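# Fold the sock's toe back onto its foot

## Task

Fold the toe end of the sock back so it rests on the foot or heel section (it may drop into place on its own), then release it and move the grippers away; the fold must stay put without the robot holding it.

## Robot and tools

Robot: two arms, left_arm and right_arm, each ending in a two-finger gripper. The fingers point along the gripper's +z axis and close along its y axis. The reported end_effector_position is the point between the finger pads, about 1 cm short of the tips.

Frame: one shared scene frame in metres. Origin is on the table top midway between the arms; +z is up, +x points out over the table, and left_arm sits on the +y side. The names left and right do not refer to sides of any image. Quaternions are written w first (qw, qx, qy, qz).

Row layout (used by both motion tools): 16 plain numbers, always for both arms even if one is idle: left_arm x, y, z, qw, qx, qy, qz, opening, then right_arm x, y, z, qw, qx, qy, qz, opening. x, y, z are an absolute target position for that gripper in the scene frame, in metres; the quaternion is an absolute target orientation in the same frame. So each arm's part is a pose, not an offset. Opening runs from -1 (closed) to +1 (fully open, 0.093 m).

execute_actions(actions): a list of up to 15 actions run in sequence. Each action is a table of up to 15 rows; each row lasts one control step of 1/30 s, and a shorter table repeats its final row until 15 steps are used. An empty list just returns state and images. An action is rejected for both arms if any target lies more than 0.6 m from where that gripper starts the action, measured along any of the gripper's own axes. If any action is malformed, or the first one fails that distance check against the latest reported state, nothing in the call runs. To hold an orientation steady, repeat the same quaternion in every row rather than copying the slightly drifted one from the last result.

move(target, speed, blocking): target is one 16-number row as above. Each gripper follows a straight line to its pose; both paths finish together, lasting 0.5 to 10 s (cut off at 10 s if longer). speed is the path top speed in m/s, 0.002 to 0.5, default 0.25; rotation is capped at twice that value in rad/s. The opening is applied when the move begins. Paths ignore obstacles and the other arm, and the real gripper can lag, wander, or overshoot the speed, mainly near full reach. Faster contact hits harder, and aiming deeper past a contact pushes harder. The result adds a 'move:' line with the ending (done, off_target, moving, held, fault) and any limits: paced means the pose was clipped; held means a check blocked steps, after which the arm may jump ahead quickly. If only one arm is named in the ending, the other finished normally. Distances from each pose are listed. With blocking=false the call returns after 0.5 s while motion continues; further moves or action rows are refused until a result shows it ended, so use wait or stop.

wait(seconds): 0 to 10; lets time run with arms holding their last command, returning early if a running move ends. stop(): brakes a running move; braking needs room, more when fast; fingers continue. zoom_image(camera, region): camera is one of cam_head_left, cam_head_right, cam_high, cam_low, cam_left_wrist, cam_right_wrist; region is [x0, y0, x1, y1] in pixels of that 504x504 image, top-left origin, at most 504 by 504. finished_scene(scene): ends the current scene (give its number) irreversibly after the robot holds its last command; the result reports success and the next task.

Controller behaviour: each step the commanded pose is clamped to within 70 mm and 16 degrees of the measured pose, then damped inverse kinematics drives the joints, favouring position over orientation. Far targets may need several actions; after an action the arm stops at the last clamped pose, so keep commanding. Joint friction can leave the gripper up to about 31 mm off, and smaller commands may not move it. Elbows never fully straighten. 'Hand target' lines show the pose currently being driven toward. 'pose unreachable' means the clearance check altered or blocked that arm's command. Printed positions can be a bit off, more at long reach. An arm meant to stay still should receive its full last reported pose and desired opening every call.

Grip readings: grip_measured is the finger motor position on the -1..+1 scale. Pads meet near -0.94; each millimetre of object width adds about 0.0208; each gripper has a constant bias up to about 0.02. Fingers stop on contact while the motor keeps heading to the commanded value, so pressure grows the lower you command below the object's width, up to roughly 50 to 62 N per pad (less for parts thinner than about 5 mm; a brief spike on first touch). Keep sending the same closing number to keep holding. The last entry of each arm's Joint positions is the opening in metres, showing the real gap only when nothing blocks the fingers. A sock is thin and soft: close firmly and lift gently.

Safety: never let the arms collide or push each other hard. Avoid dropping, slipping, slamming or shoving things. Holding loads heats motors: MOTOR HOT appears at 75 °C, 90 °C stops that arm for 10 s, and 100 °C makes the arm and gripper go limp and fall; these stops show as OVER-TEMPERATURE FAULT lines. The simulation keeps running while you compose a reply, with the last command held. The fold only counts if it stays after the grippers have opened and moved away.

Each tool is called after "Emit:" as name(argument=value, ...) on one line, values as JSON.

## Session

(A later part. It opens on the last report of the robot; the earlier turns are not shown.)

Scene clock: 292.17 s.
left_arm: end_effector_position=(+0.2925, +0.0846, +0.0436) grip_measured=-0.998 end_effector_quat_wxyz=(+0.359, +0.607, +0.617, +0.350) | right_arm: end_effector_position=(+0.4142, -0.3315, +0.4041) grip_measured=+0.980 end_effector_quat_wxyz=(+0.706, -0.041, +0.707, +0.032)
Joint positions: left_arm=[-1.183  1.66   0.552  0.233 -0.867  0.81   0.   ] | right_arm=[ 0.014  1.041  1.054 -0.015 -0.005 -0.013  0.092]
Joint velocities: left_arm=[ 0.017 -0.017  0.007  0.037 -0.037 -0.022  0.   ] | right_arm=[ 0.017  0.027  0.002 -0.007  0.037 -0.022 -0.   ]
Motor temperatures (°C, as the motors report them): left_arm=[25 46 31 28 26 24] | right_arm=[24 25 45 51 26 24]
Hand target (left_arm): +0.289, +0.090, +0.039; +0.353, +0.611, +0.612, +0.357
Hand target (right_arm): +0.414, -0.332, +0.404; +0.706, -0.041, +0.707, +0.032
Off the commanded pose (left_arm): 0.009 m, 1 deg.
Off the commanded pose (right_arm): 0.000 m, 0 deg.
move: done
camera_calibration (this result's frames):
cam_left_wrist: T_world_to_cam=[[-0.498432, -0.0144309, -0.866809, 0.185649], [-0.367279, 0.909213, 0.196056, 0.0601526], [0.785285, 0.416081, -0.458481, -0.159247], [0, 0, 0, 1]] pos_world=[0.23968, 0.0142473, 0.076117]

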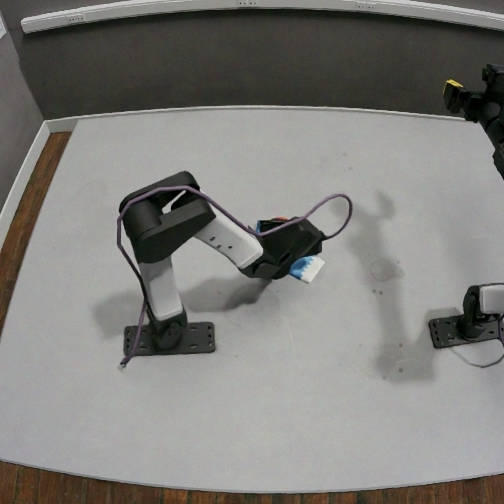

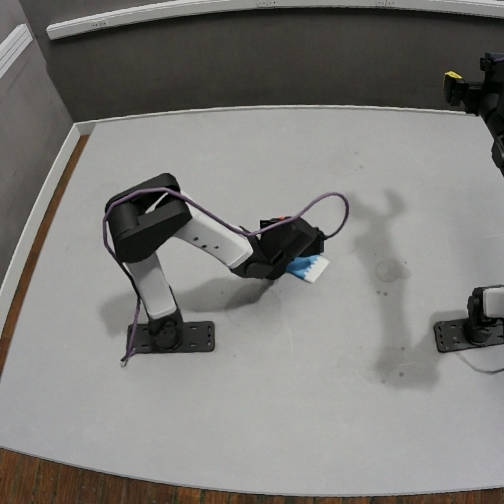

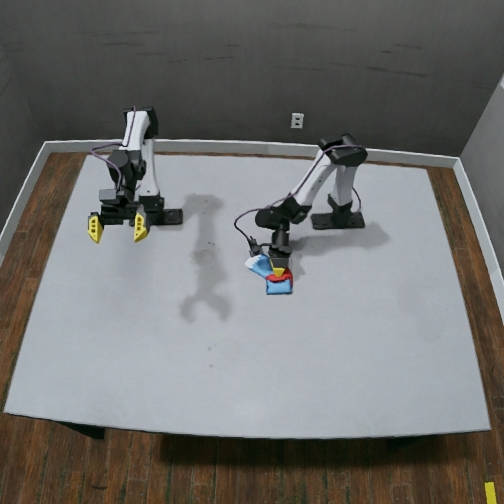

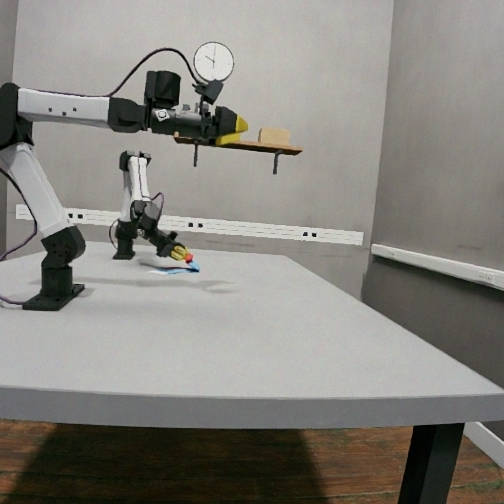

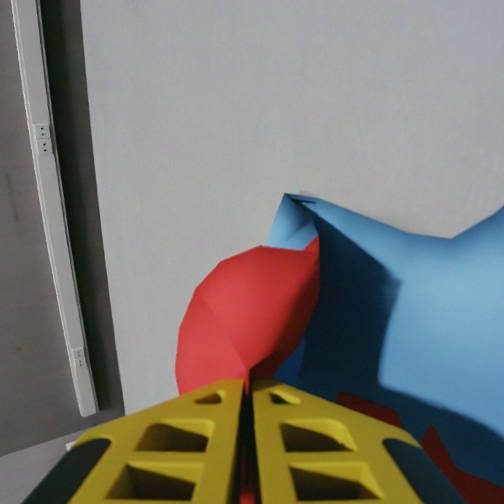

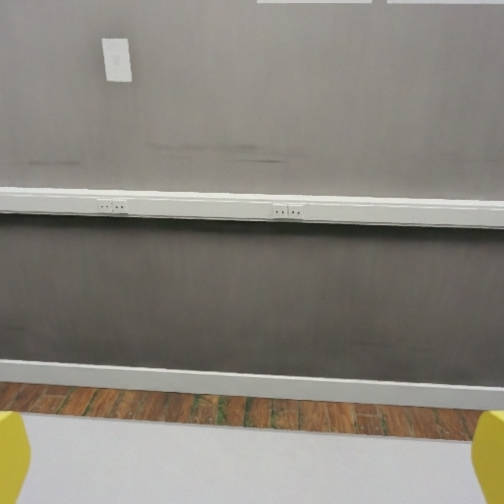

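Emit:
move(target=[0.28, 0.09, 0.018, 0.3536, 0.6124, 0.6124, 0.3536, -1, 0.4142, -0.3315, 0.4041, 0.706, -0.041, 0.707, 0.032, 1], speed=0.08)

Scene clock: 302.00 s.
left_arm: end_effector_position=(+0.2846, +0.0841, +0.0293) grip_measured=-0.998 end_effector_quat_wxyz=(+0.367, +0.606, +0.615, +0.346) | right_arm: end_effector_position=(+0.4142, -0.3315, +0.4041) grip_measured=+0.980 end_effector_quat_wxyz=(+0.706, -0.041, +0.707, +0.032)
Joint positions: left_arm=[-1.209  1.707  0.51   0.32  -0.878  0.788  0.   ] | right_arm=[ 0.014  1.041  1.054 -0.015 -0.005 -0.013  0.092]
Joint velocities: left_arm=[-0.012  0.007  0.002  0.007 -0.022 -0.095  0.   ] | right_arm=[ 0.002 -0.002  0.007 -0.066 -0.037  0.022 -0.   ]
Motor temperatures (°C, as the motors report them): left_arm=[25 43 31 29 26 24] | right_arm=[24 25 45 52 26 24]
Hand target (left_arm): +0.280, +0.091, +0.019; +0.354, +0.613, +0.612, +0.354
Hand target (right_arm): +0.414, -0.332, +0.404; +0.706, -0.041, +0.707, +0.032
Off the commanded pose (left_arm): 0.014 m, 2 deg.
Off the commanded pose (right_arm): 0.000 m, 0 deg.
move: off_target (left_arm)
camera_calibration (this result's frames):
cam_left_wrist: T_world_to_cam=[[-0.493031, -0.0229002, -0.869711, 0.168625], [-0.36125, 0.914792, 0.180702, 0.0587659], [0.791466, 0.403275, -0.459293, -0.160016], [0, 0, 0, 1]] pos_world=[0.231014, 0.0146334, 0.0625415]

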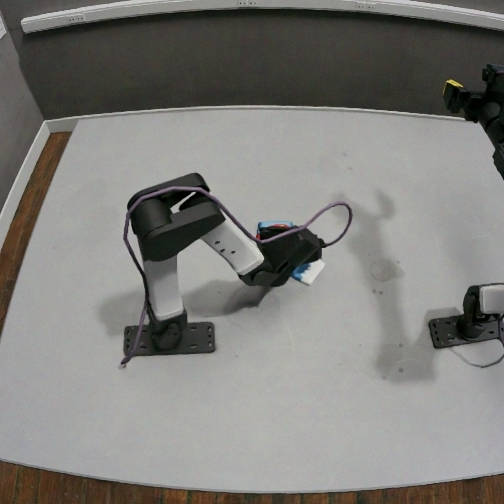

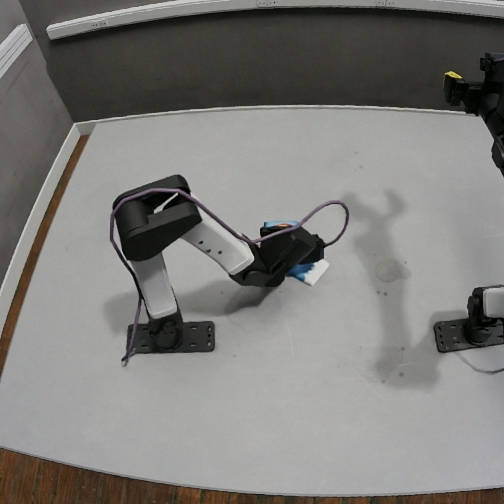

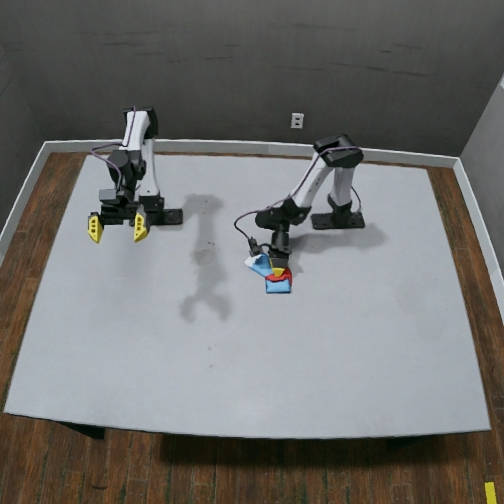

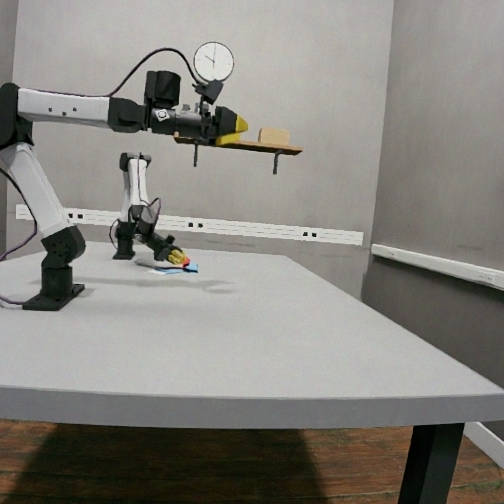

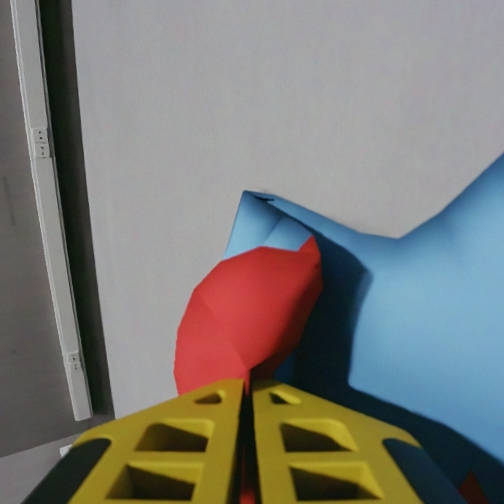

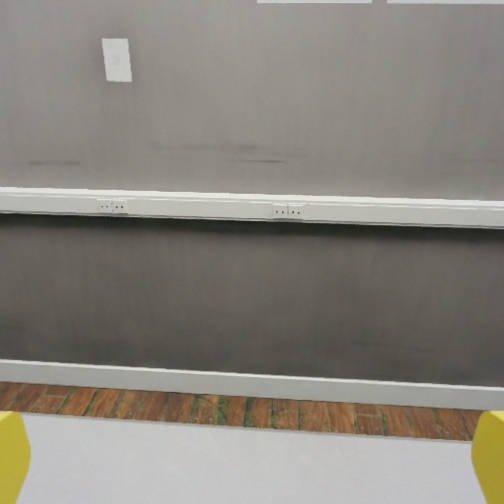

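Emit:
zoom_image(camera="cam_low", region=[130, 225, 230, 285])

Region (130, 225, 230, 285) of cam_low's 504x504 image, scaled by 5.040, with more detail than that image has; it fills the top 302 rows of this view, and the rest is white.

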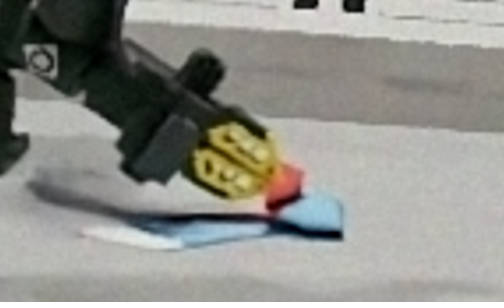

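Emit:
execute_actions(actions=[[[0.28, 0.09, 0.019, 0.3536, 0.6124, 0.6124, 0.3536, -0.85, 0.4142, -0.3315, 0.4041, 0.706, -0.041, 0.707, 0.032, 1],[0.28, 0.09, 0.019, 0.3536, 0.6124, 0.6124, 0.3536, -0.75, 0.4142, -0.3315, 0.4041, 0.706, -0.041, 0.707, 0.032, 1],[0.28, 0.09, 0.019, 0.3536, 0.6124, 0.6124, 0.3536, -0.65, 0.4142, -0.3315, 0.4041, 0.706, -0.041, 0.707, 0.032, 1],[0.28, 0.09, 0.019, 0.3536, 0.6124, 0.6124, 0.3536, -0.55, 0.4142, -0.3315, 0.4041, 0.706, -0.041, 0.707, 0.032, 1],[0.28, 0.09, 0.019, 0.3536, 0.6124, 0.6124, 0.3536, -0.5, 0.4142, -0.3315, 0.4041, 0.706, -0.041, 0.707, 0.032, 1]]])

Scene clock: 318.80 s.
left_arm: end_effector_position=(+0.2848, +0.0840, +0.0296) grip_measured=-0.503 end_effector_quat_wxyz=(+0.368, +0.605, +0.616, +0.346) | right_arm: end_effector_position=(+0.4142, -0.3315, +0.4041) grip_measured=+0.980 end_effector_quat_wxyz=(+0.706, -0.041, +0.707, +0.032)
Joint positions: left_arm=[-1.209  1.707  0.51   0.322 -0.878  0.786  0.021] | right_arm=[ 0.014  1.041  1.054 -0.015 -0.005 -0.013  0.092]
Joint velocities: left_arm=[-0.012 -0.012  0.002 -0.022 -0.037  0.037  0.001] | right_arm=[-0.007 -0.007  0.007  0.081 -0.051  0.066  0.   ]
Motor temperatures (°C, as the motors report them): left_arm=[25 39 31 30 26 24] | right_arm=[24 25 45 52 26 24]
Hand target (left_arm): +0.280, +0.090, +0.020; +0.354, +0.612, +0.612, +0.354
Hand target (right_arm): +0.414, -0.332, +0.404; +0.706, -0.041, +0.707, +0.032
Off the commanded pose (left_arm): 0.013 m, 2 deg.
Off the commanded pose (right_arm): 0.000 m, 0 deg.
camera_calibration (this result's frames):
cam_left_wrist: T_world_to_cam=[[-0.491822, -0.025918, -0.87031, 0.168889], [-0.362625, 0.914841, 0.177679, 0.0593802], [0.79159, 0.402982, -0.459338, -0.159961], [0, 0, 0, 1]] pos_world=[0.231219, 0.0145153, 0.0629591]

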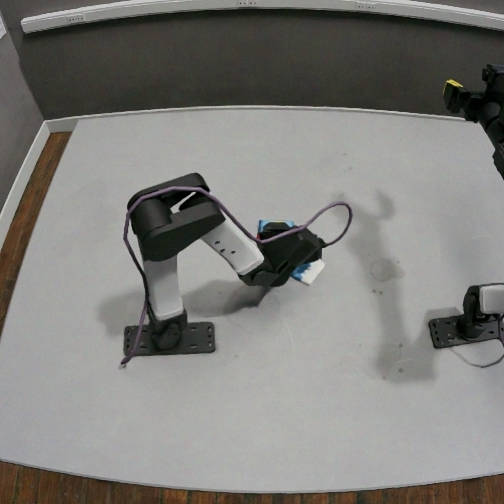

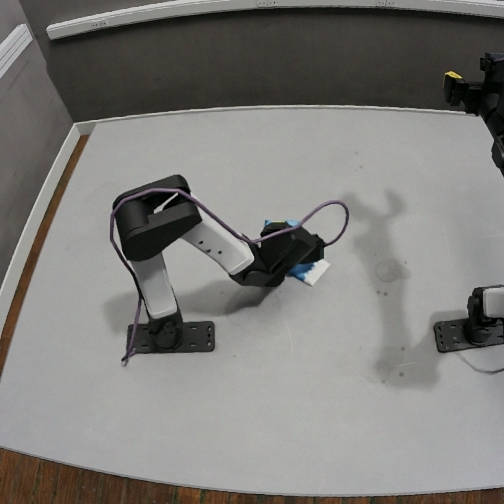

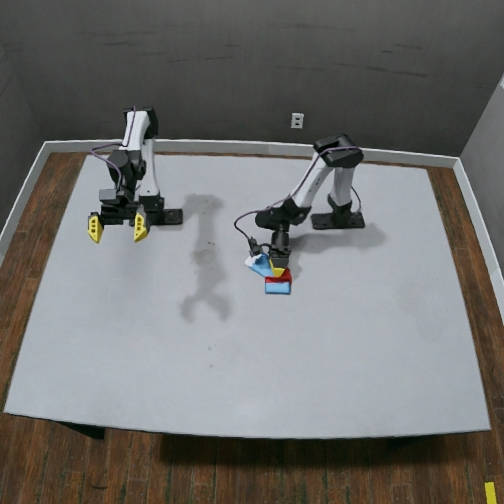

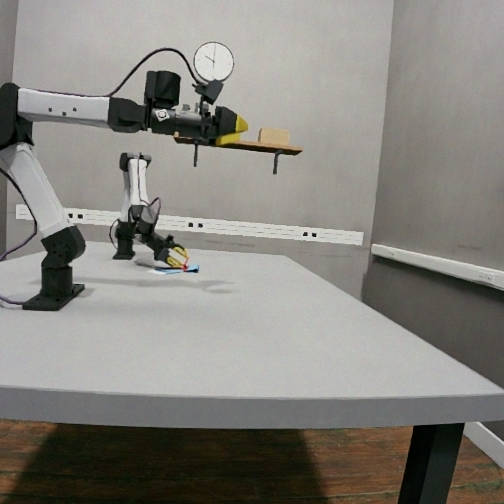

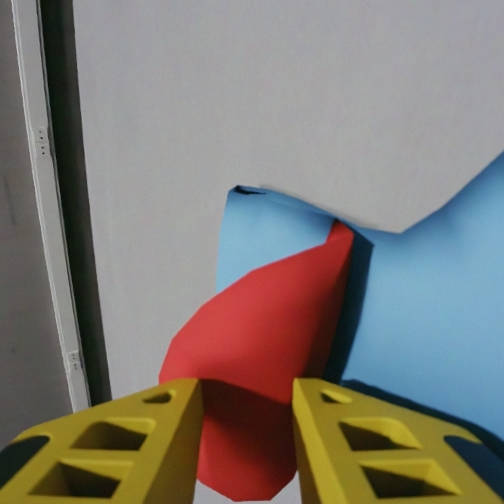

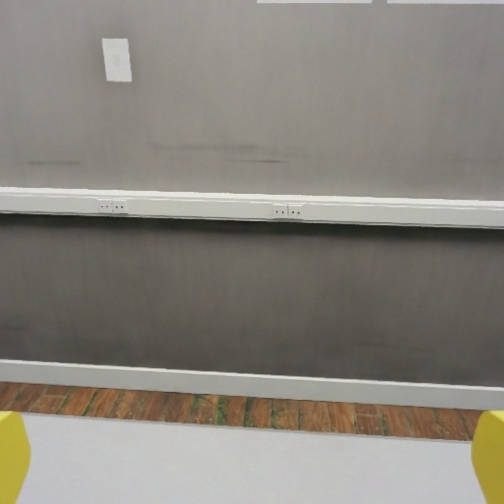

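Emit:
zoom_image(camera="cam_low", region=[130, 225, 230, 285])

Emit:
zoom_image(camera="cam_high", region=[230, 225, 320, 315])

Region (130, 225, 230, 285) of cam_low's 504x504 image, scaled by 5.040, with more detail than that image has; it fills the top 302 rows of this view, and the rest is white.

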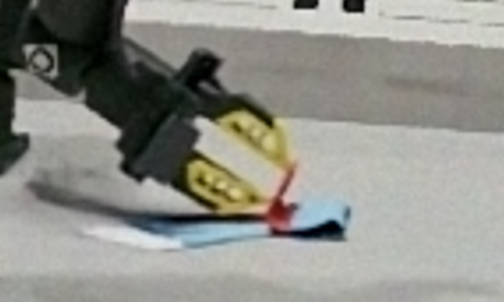

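Region (230, 225, 320, 315) of cam_high's 504x504 image, scaled by 5.600, with more detail than that image has.

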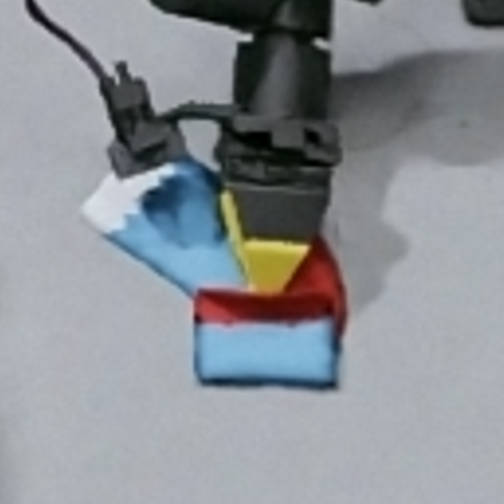

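Emit:
move(target=[0.215, 0.09, 0.04, 0.3536, 0.6124, 0.6124, 0.3536, -0.5, 0.4142, -0.3315, 0.4041, 0.706, -0.041, 0.707, 0.032, 1], speed=0.08)

Scene clock: 328.70 s.
left_arm: end_effector_position=(+0.2169, +0.0941, +0.0341) grip_measured=-0.503 end_effector_quat_wxyz=(+0.347, +0.618, +0.608, +0.358) | right_arm: end_effector_position=(+0.4142, -0.3315, +0.4041) grip_measured=+0.980 end_effector_quat_wxyz=(+0.706, -0.041, +0.707, +0.032)
Joint positions: left_arm=[-1.47   1.606  0.522 -0.158 -1.011  0.404  0.021] | right_arm=[ 0.014  1.041  1.054 -0.015 -0.005 -0.013  0.092]
Joint velocities: left_arm=[-0.007 -0.012 -0.007  0.037 -0.007 -0.022 -0.001] | right_arm=[-0.012 -0.002 -0.012  0.022 -0.022 -0.081 -0.001]
Motor temperatures (°C, as the motors report them): left_arm=[25 38 31 30 26 24] | right_arm=[24 25 46 52 26 24]
Hand target (left_arm): +0.217, +0.089, +0.042; +0.357, +0.612, +0.609, +0.356
Hand target (right_arm): +0.414, -0.332, +0.404; +0.706, -0.041, +0.707, +0.032
Off the commanded pose (left_arm): 0.007 m, 1 deg.
Off the commanded pose (right_arm): 0.000 m, 0 deg.
move: done
camera_calibration (this result's frames):
cam_left_wrist: T_world_to_cam=[[-0.504168, 0.0226346, -0.863309, 0.137456], [-0.357479, 0.904523, 0.232481, 0.0227277], [0.786145, 0.425825, -0.44794, -0.109565], [0, 0, 0, 1]] pos_world=[0.16356, 0.0229865, 0.0643046]

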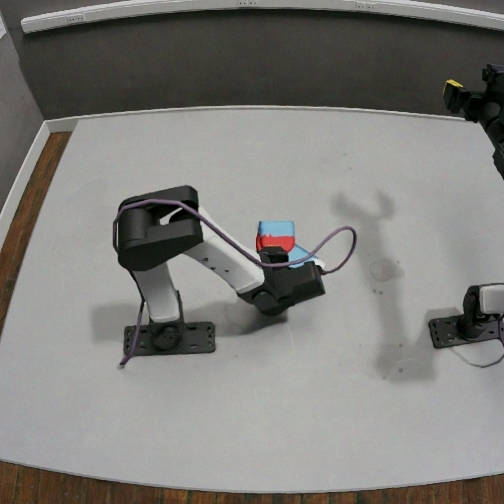

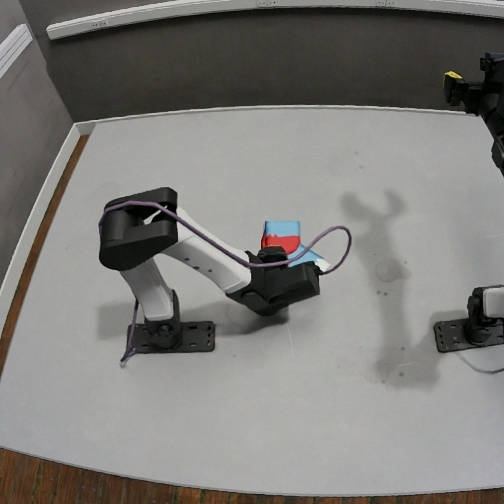

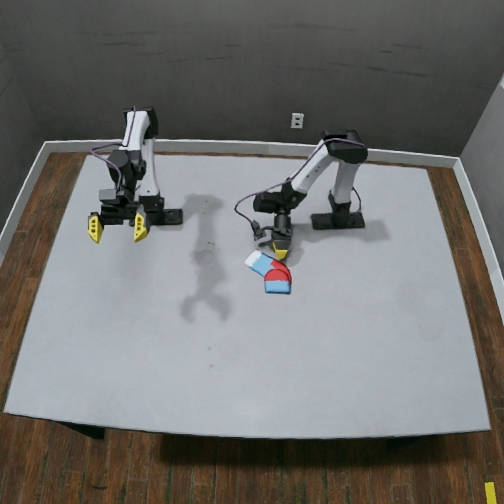

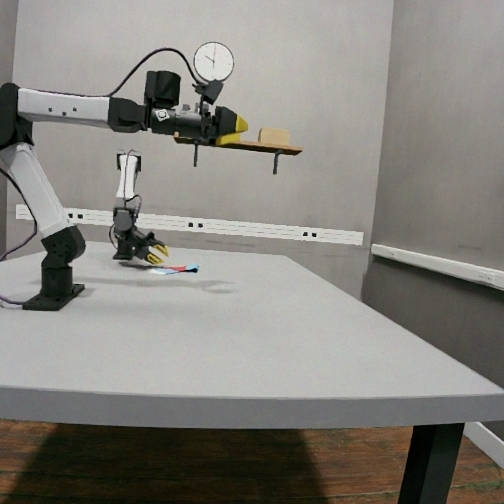

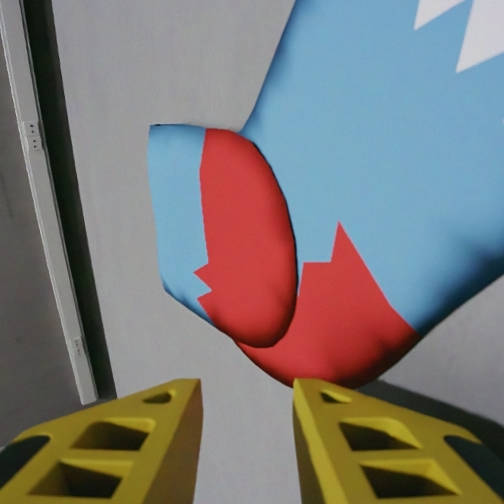

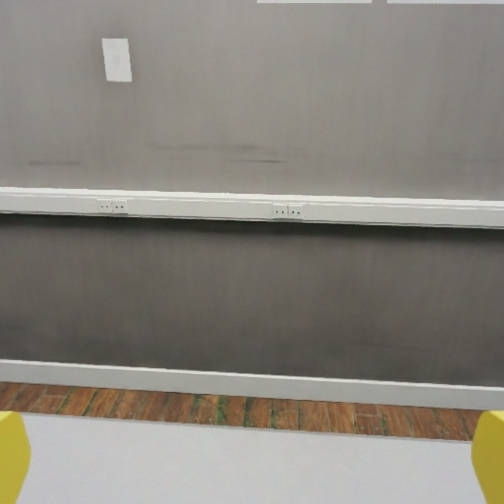

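The toe is lying flat on the heel and foot. Moving clear.

Emit:
move(target=[0.22, 0.22, 0.19, 0.3536, 0.6124, 0.6124, 0.3536, -0.5, 0.4142, -0.3315, 0.4041, 0.706, -0.041, 0.707, 0.032, 1], speed=0.3)

Scene clock: 334.07 s.
left_arm: end_effector_position=(+0.2213, +0.2154, +0.1853) grip_measured=-0.503 end_effector_quat_wxyz=(+0.350, +0.609, +0.616, +0.357) | right_arm: end_effector_position=(+0.4142, -0.3315, +0.4041) grip_measured=+0.980 end_effector_quat_wxyz=(+0.706, -0.041, +0.707, +0.032)
Joint positions: left_arm=[-1.2    0.683  0.635 -0.867 -0.887  0.785  0.021] | right_arm=[ 0.014  1.041  1.054 -0.015 -0.005 -0.013  0.092]
Joint velocities: left_arm=[-0.027  0.007  0.007  0.037  0.022 -0.037  0.001] | right_arm=[-0.012  0.022 -0.012  0.095 -0.022 -0.007 -0.   ]
Motor temperatures (°C, as the motors report them): left_arm=[25 38 32 29 26 24] | right_arm=[24 25 46 53 26 24]
Hand target (left_arm): +0.220, +0.215, +0.189; +0.350, +0.613, +0.615, +0.351
Hand target (right_arm): +0.414, -0.332, +0.404; +0.706, -0.041, +0.707, +0.032
Off the commanded pose (left_arm): 0.007 m, 1 deg.
Off the commanded pose (right_arm): 0.000 m, 0 deg.
move: done
camera_calibration (this result's frames):
cam_left_wrist: T_world_to_cam=[[-0.502431, -0.0000979449, -0.864617, 0.272261], [-0.37398, 0.90164, 0.217219, -0.113517], [0.779552, 0.432487, -0.453049, -0.0960291], [0, 0, 0, 1]] pos_world=[0.169199, 0.143909, 0.216554]

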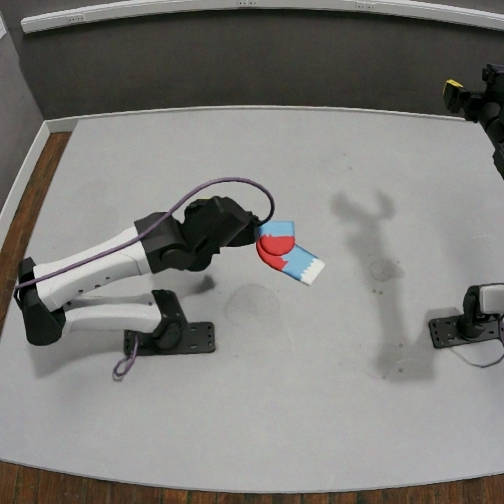

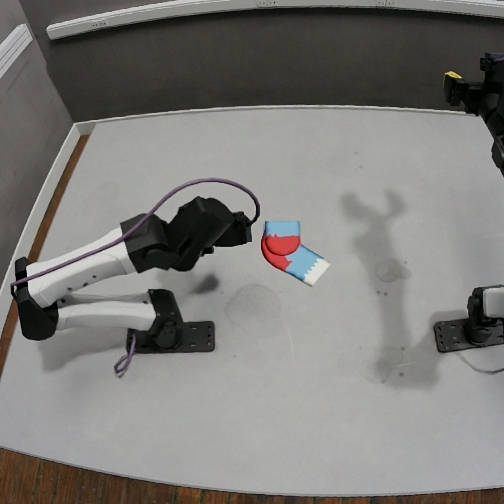

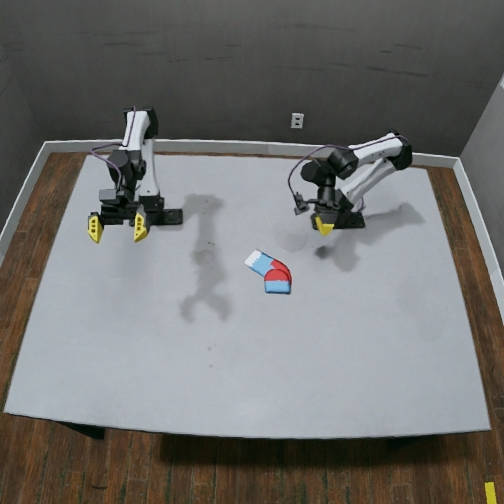

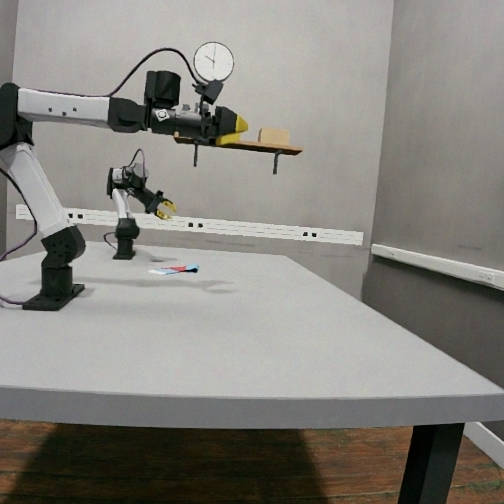

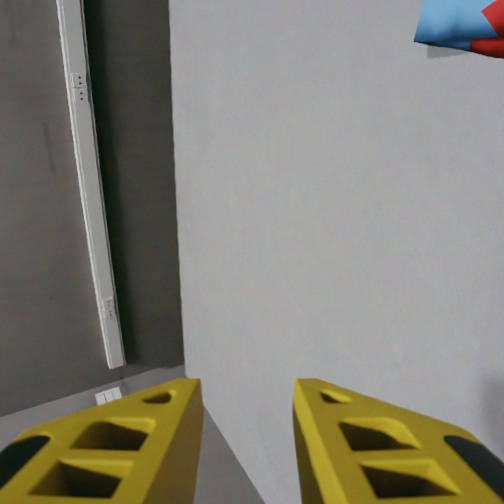

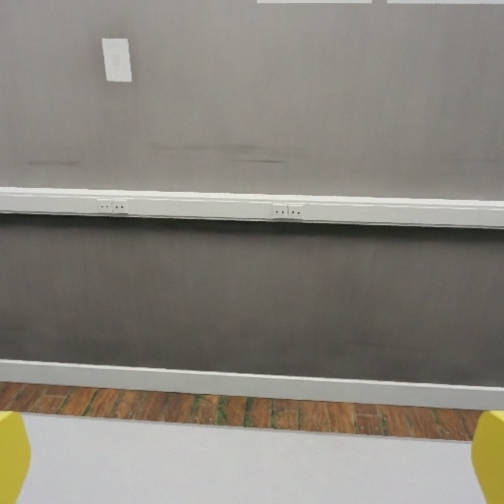

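Emit:
zoom_image(camera="cam_head_right", region=[240, 200, 350, 300])

Emit:
zoom_image(camera="cam_low", region=[130, 240, 230, 290])

Region (240, 200, 350, 300) of cam_head_right's 504x504 image, scaled by 4.582, with more detail than that image has; it fills the top 458 rows of this view, and the rest is white.

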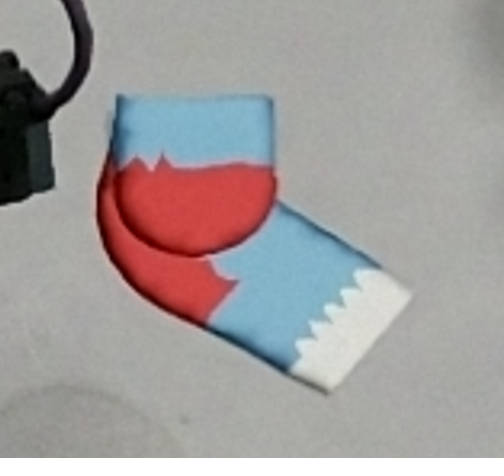

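Region (130, 240, 230, 290) of cam_low's 504x504 image, scaled by 5.040, with more detail than that image has.

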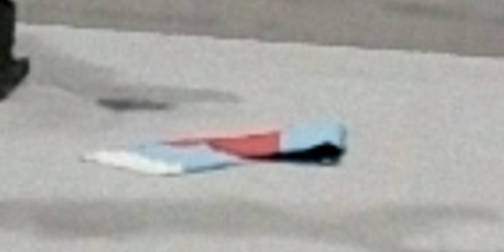

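The fold is clean and holds without the gripper, and the arm is clear.

Emit:
finished_scene(scene=1)

The scene is finished: the task was done.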